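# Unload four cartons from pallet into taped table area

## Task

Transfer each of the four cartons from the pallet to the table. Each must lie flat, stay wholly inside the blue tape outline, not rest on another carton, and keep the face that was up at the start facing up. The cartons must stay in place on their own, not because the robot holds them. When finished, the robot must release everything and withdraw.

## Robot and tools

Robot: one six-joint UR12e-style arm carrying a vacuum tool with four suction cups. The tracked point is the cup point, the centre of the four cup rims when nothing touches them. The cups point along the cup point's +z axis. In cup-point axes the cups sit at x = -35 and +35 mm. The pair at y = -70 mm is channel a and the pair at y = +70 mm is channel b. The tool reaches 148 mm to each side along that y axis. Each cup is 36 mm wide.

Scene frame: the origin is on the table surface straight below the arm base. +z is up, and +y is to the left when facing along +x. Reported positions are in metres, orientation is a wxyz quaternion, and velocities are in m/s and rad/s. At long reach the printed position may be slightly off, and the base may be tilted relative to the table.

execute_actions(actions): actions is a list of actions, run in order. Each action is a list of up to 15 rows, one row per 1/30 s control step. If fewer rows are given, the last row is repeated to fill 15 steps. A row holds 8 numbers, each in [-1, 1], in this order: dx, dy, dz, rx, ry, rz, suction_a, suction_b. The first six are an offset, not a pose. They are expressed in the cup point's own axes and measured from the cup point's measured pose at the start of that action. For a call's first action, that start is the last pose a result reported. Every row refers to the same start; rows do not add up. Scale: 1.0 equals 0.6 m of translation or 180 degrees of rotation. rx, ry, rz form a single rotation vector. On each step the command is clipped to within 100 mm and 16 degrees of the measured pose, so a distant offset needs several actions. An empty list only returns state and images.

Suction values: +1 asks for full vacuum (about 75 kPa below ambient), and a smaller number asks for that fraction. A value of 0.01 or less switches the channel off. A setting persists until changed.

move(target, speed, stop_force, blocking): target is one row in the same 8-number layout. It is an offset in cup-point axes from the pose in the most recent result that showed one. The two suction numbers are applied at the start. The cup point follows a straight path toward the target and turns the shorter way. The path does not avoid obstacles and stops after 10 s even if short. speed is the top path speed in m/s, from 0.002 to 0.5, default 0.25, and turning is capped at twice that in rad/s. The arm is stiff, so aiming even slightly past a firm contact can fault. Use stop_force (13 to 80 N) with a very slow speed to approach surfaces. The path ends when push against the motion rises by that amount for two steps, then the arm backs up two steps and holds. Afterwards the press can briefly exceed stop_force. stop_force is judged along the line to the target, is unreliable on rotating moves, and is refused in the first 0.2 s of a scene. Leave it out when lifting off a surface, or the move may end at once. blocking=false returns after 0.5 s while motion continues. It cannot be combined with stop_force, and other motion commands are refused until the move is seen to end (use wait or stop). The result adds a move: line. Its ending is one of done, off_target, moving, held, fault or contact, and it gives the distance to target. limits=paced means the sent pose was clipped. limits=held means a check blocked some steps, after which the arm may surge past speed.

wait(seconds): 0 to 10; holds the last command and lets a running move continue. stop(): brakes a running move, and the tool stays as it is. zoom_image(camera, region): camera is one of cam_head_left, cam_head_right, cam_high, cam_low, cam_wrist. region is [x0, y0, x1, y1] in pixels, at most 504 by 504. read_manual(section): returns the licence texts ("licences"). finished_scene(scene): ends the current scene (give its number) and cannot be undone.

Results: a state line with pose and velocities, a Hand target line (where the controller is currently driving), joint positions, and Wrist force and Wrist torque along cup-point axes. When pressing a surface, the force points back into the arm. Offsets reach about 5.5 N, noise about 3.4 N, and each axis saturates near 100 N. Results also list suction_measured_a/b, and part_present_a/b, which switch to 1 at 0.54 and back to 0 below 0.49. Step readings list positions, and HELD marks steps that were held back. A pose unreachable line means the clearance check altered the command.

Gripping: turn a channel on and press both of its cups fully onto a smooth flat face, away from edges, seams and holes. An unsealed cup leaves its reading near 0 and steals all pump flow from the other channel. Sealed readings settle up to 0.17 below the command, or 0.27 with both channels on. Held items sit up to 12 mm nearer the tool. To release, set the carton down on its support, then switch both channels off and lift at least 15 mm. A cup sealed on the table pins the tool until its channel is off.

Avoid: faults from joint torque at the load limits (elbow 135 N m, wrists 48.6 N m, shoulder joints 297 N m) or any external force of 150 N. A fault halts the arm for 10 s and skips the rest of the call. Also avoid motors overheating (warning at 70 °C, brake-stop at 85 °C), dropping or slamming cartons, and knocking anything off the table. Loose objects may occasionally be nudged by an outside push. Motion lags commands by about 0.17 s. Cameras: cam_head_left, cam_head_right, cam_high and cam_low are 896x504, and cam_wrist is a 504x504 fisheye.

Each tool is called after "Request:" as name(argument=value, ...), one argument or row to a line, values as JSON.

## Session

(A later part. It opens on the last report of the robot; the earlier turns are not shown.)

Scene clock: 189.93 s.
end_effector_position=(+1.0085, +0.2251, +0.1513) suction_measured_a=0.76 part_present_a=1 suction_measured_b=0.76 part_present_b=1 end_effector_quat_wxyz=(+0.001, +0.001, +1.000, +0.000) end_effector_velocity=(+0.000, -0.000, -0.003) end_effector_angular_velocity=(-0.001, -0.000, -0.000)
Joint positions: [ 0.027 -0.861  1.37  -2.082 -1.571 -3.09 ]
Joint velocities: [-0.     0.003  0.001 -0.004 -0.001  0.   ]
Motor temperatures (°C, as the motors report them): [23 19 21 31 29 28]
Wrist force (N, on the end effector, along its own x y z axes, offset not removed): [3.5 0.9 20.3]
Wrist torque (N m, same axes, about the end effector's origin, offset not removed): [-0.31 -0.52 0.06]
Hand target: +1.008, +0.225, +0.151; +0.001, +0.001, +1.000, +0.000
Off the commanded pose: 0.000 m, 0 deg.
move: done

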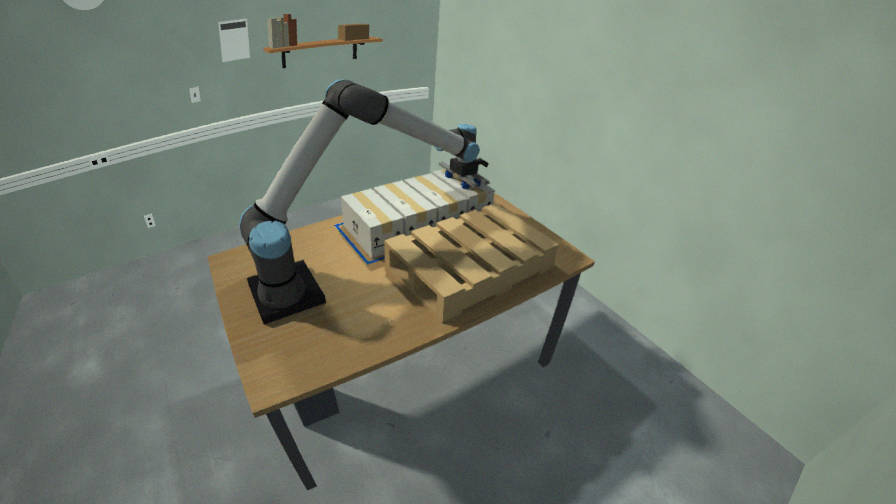

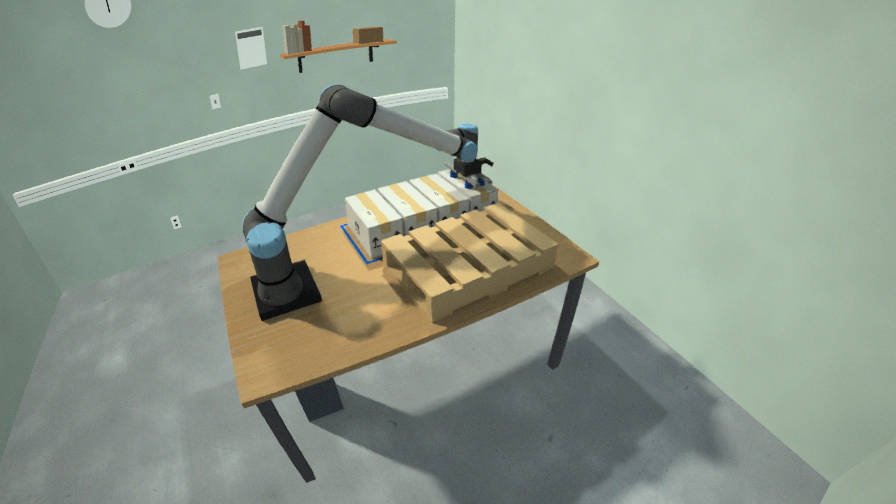

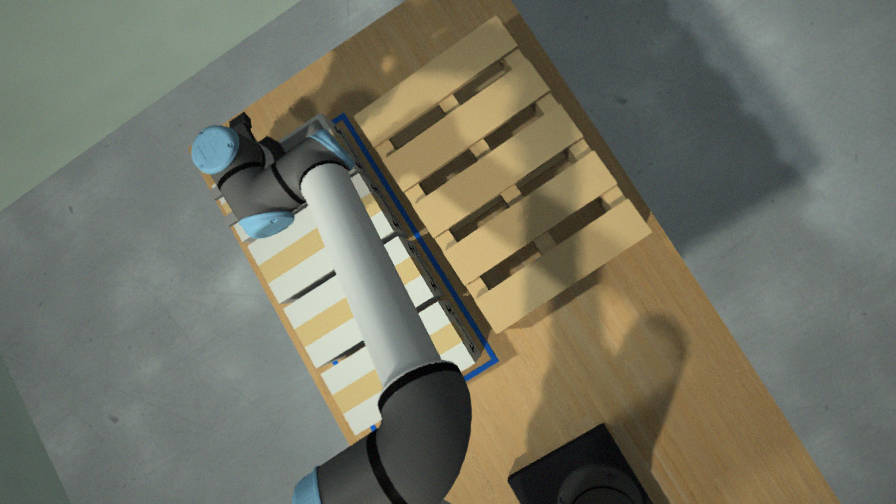

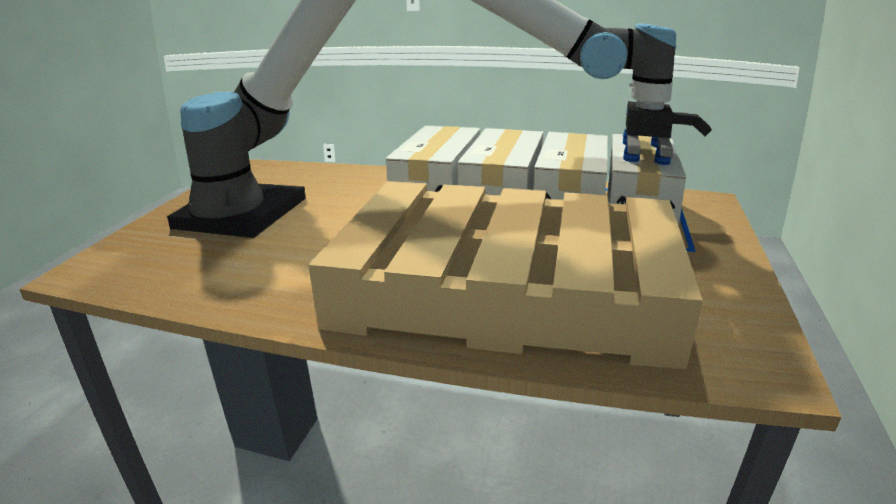

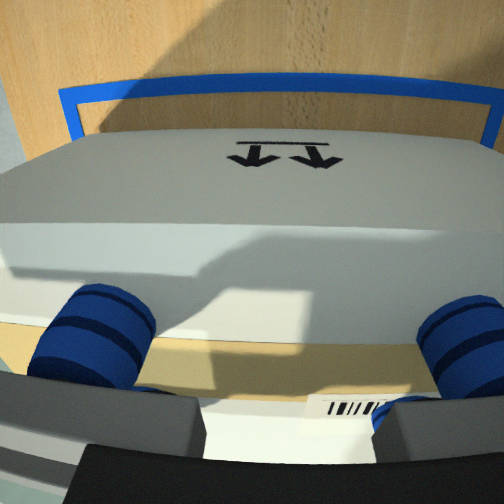

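Request:
move(
  target=[0,0,0.03,0,0,0,1,1],
  speed=0.008,
  stop_force=13,
)

Request:
execute_actions(
  actions=[
    [[0,0,-0.003,0,0,0,0,0]],
  ],
)

Request:
move(
  target=[0,0,-0.27,0,0,0,0,0],
  speed=0.4,
)

Scene clock: 197.77 s.
end_effector_position=(+1.0085, +0.2252, +0.1450) suction_measured_a=0.76 part_present_a=1 suction_measured_b=0.76 part_present_b=1 end_effector_quat_wxyz=(+0.001, +0.001, +1.000, +0.000) end_effector_velocity=(-0.001, +0.001, +0.002) end_effector_angular_velocity=(+0.000, +0.002, +0.001)
Joint positions: [ 0.027 -0.856  1.374 -2.091 -1.571 -3.09 ]
Joint velocities: [ 0.001 -0.002 -0.001  0.004  0.     0.   ]
Motor temperatures (°C, as the motors report them): [23 19 21 31 29 28]
Wrist force (N, on the end effector, along its own x y z axes, offset not removed): [-3.9 1.7 -6.9]
Wrist torque (N m, same axes, about the end effector's origin, offset not removed): [1.41 -0.68 0.32]
Hand target: +1.009, +0.225, +0.145; +0.001, +0.001, +1.000, +0.000
Off the commanded pose: 0.012 m, 0 deg.
move: contact

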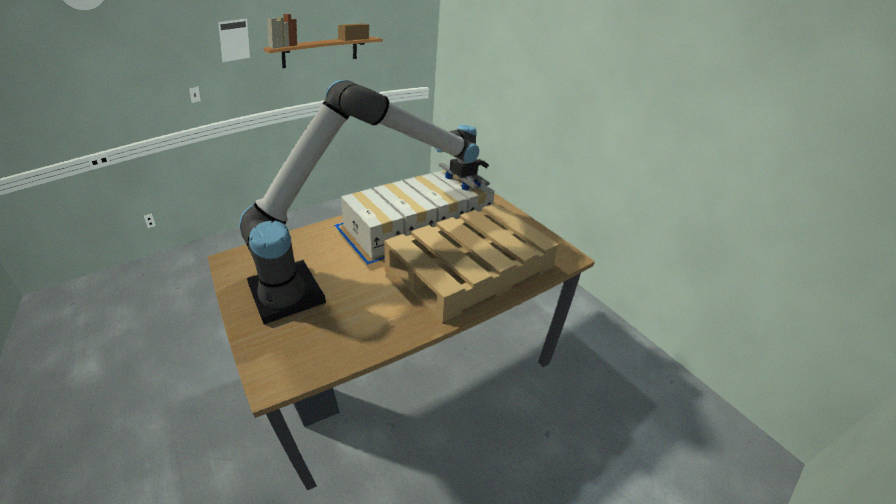

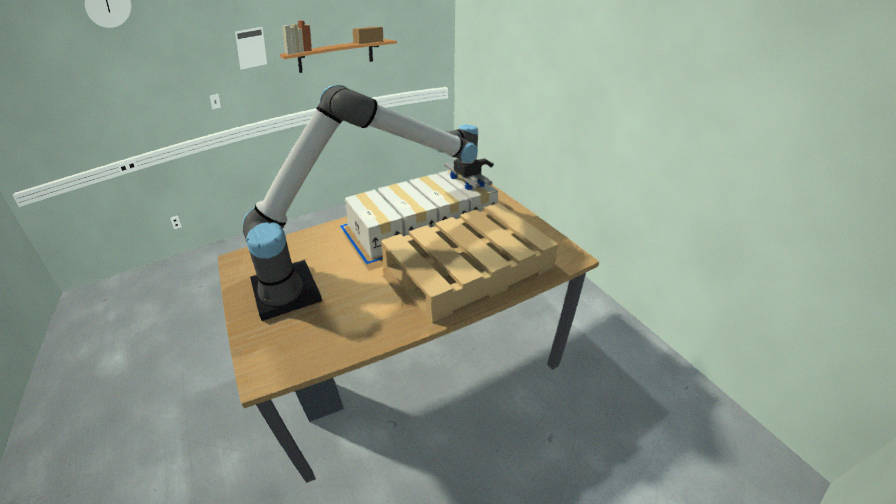

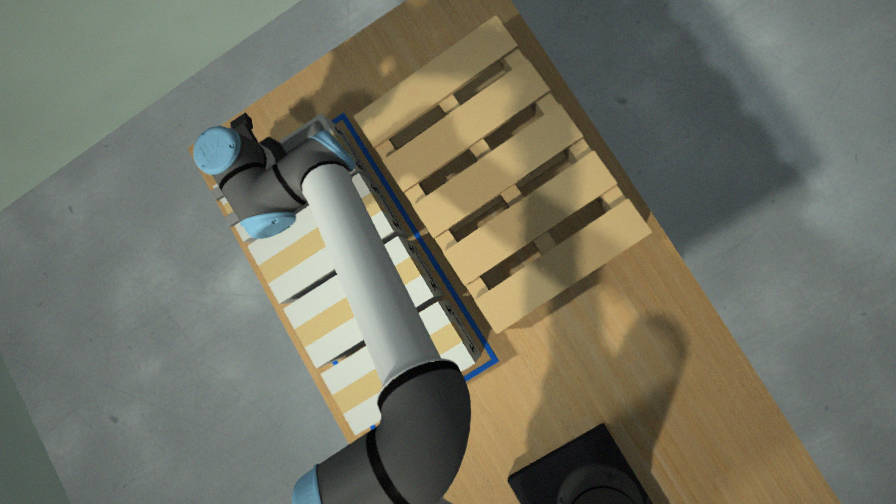

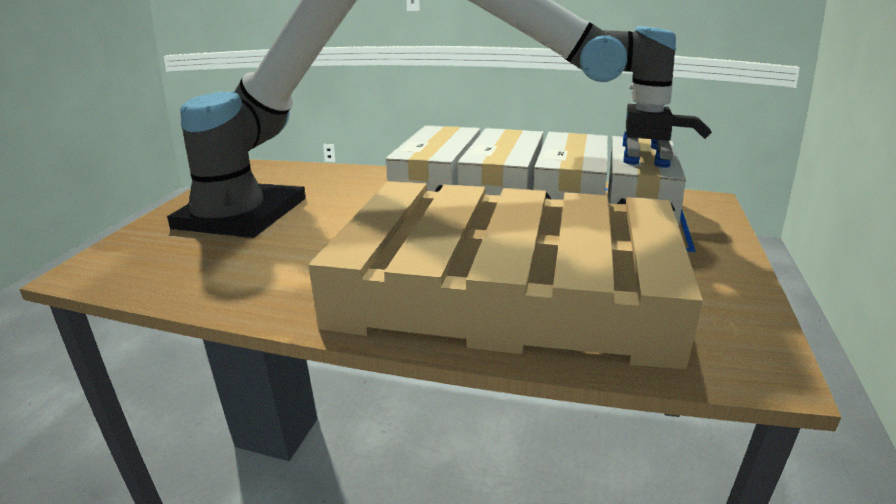

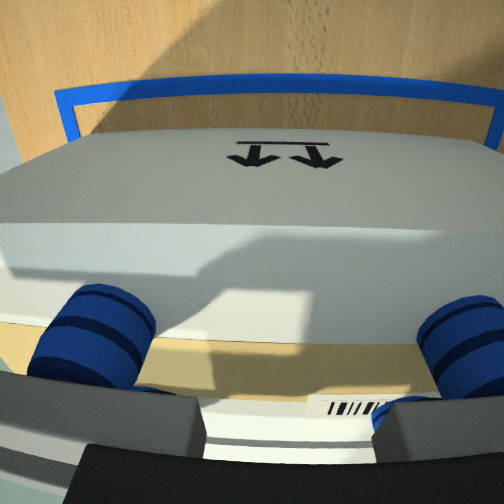

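Scene clock: 198.27 s.
end_effector_position=(+1.0085, +0.2252, +0.1468) suction_measured_a=0.01 part_present_a=0 suction_measured_b=0.01 part_present_b=0 end_effector_quat_wxyz=(+0.001, +0.001, +1.000, +0.000) end_effector_velocity=(-0.001, +0.001, -0.001) end_effector_angular_velocity=(+0.000, +0.002, +0.001)
Joint positions: [ 0.027 -0.857  1.373 -2.088 -1.571 -3.09 ]
Joint velocities: [0.001 0.    0.001 0.001 0.001 0.   ]
Motor temperatures (°C, as the motors report them): [23 19 21 31 29 28]
Wrist force (N, on the end effector, along its own x y z axes, offset not removed): [4.2 -0.9 -46.9]
Wrist torque (N m, same axes, about the end effector's origin, offset not removed): [-0.13 -0.57 -0.06]
Hand target: +1.009, +0.225, +0.147; +0.001, +0.001, +1.000, +0.000
Off the commanded pose: 0.000 m, 0 deg.
Step readings (end_effector_position):
0: (+1.0085, +0.2252, +0.1450)
1: (+1.0085, +0.2252, +0.1451)
2: (+1.0085, +0.2252, +0.1453)
4: (+1.0087, +0.2252, +0.1462)
8: (+1.0086, +0.2252, +0.1468)
15: end_effector_position above

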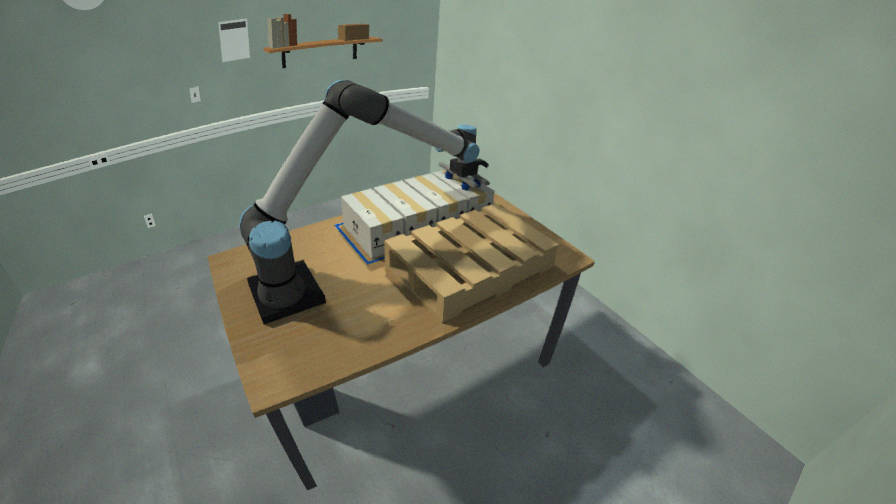

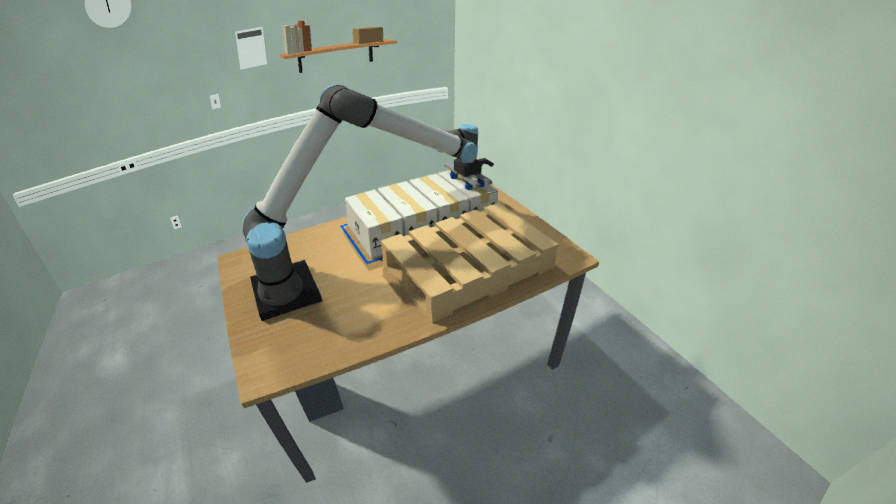

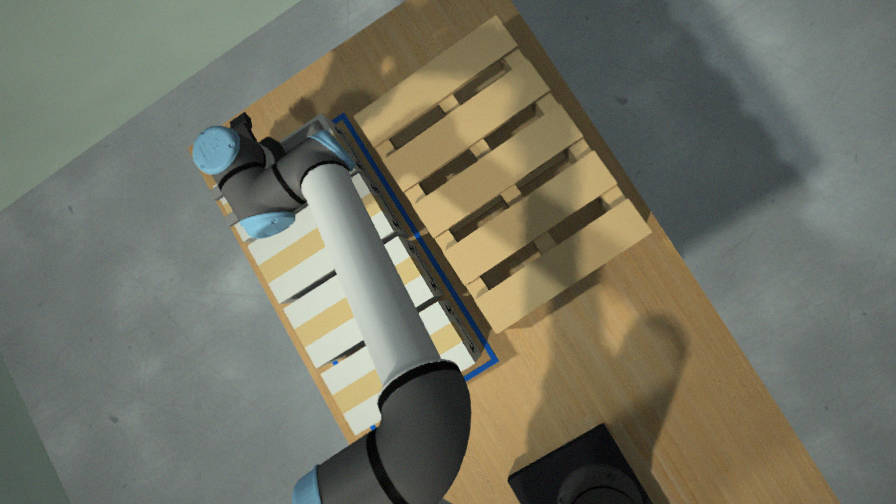

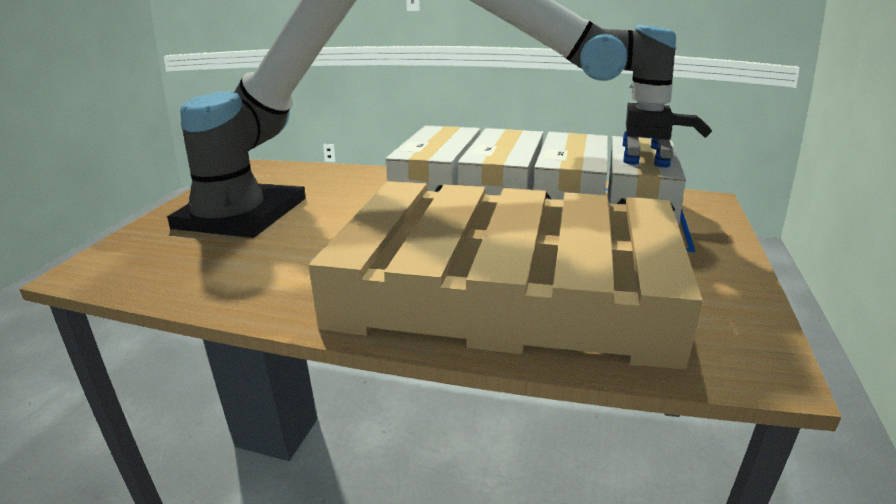

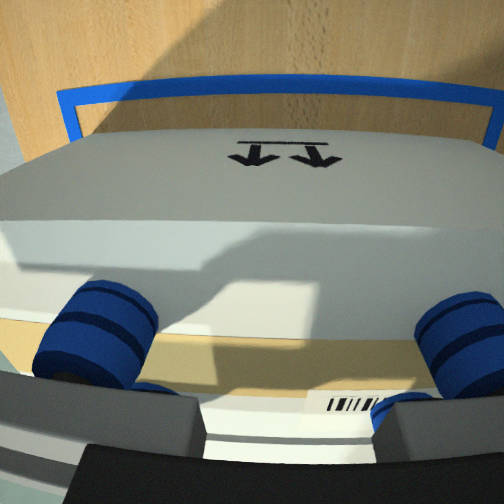

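Scene clock: 199.43 s.
end_effector_position=(+1.0083, +0.2251, +0.3084) suction_measured_a=0.01 part_present_a=0 suction_measured_b=0.01 part_present_b=0 end_effector_quat_wxyz=(+0.001, +0.001, +1.000, +0.000) end_effector_velocity=(-0.000, -0.001, +0.004) end_effector_angular_velocity=(+0.000, -0.000, -0.001)
Joint positions: [ 0.027 -0.964  1.248 -1.857 -1.571 -3.09 ]
Joint velocities: [-0.001 -0.002 -0.003  0.005  0.    -0.   ]
Motor temperatures (°C, as the motors report them): [23 19 21 31 29 28]
Wrist force (N, on the end effector, along its own x y z axes, offset not removed): [3.5 -1.6 -4.7]
Wrist torque (N m, same axes, about the end effector's origin, offset not removed): [-0.29 -0.63 0.03]
Hand target: +1.008, +0.225, +0.309; +0.001, +0.001, +1.000, +0.000
Off the commanded pose: 0.000 m, 0 deg.
move: done

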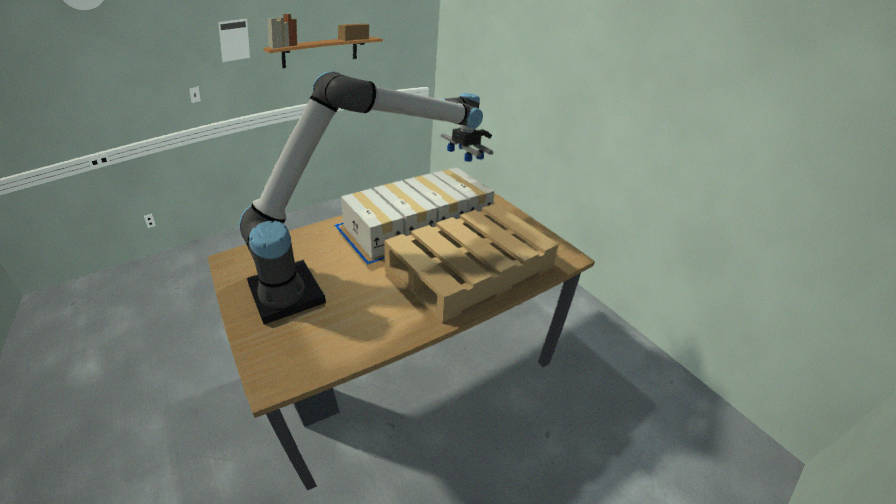

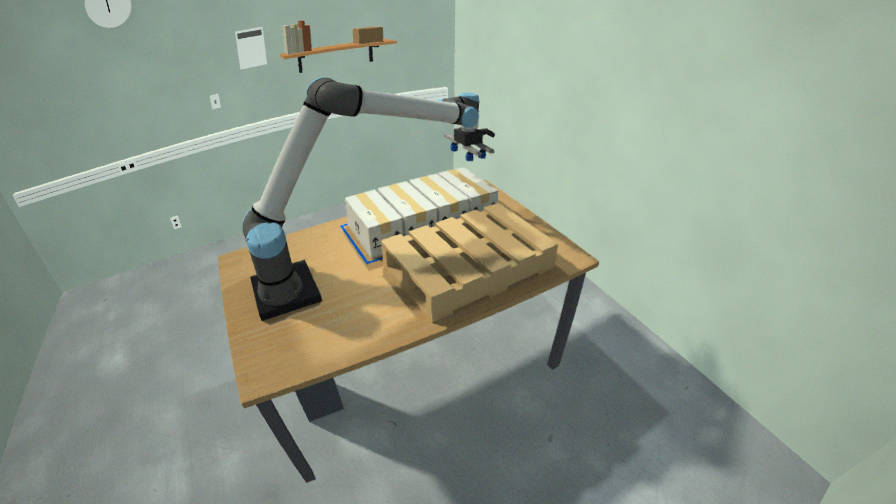

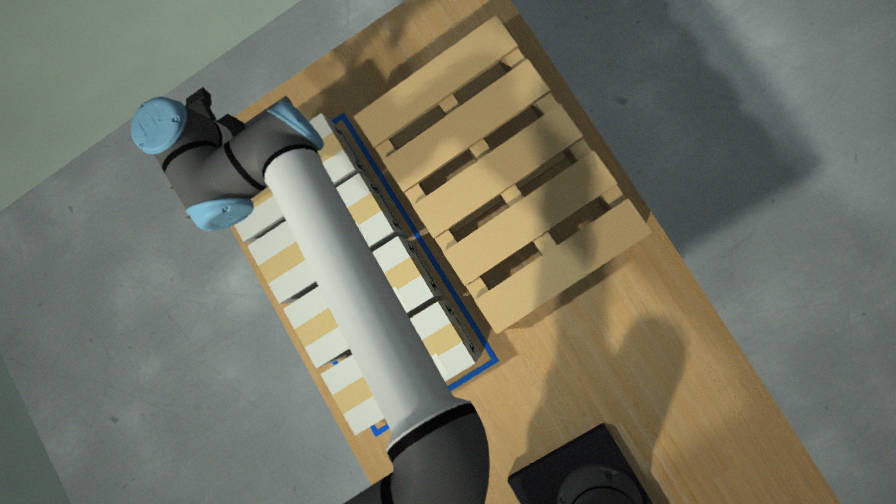

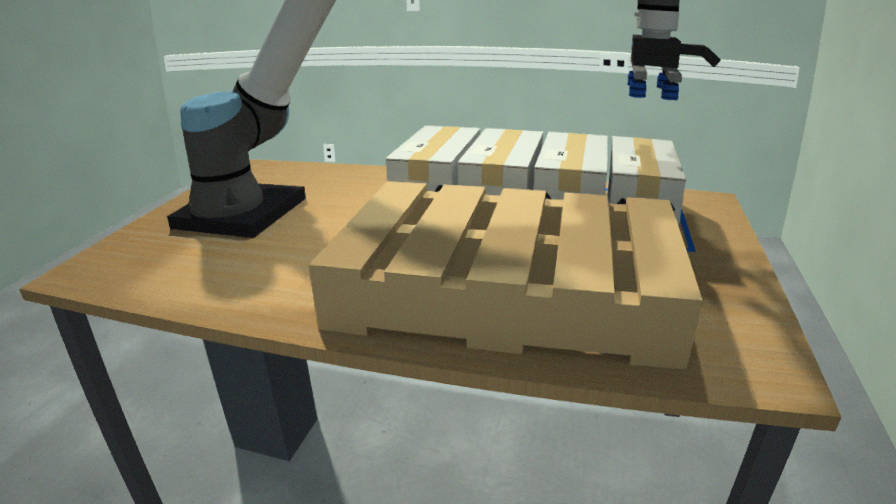

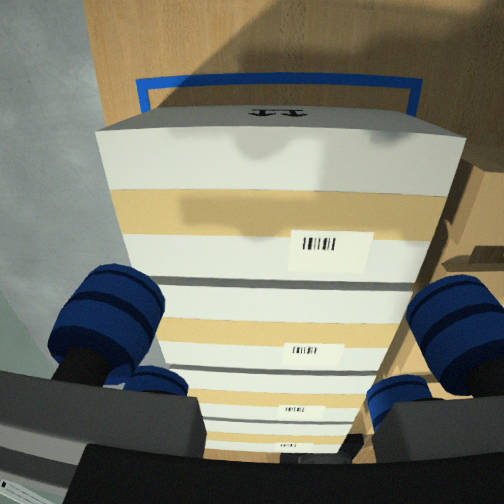

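Request:
finished_scene(
  scene=2,
)

The scene is finished: the task was done.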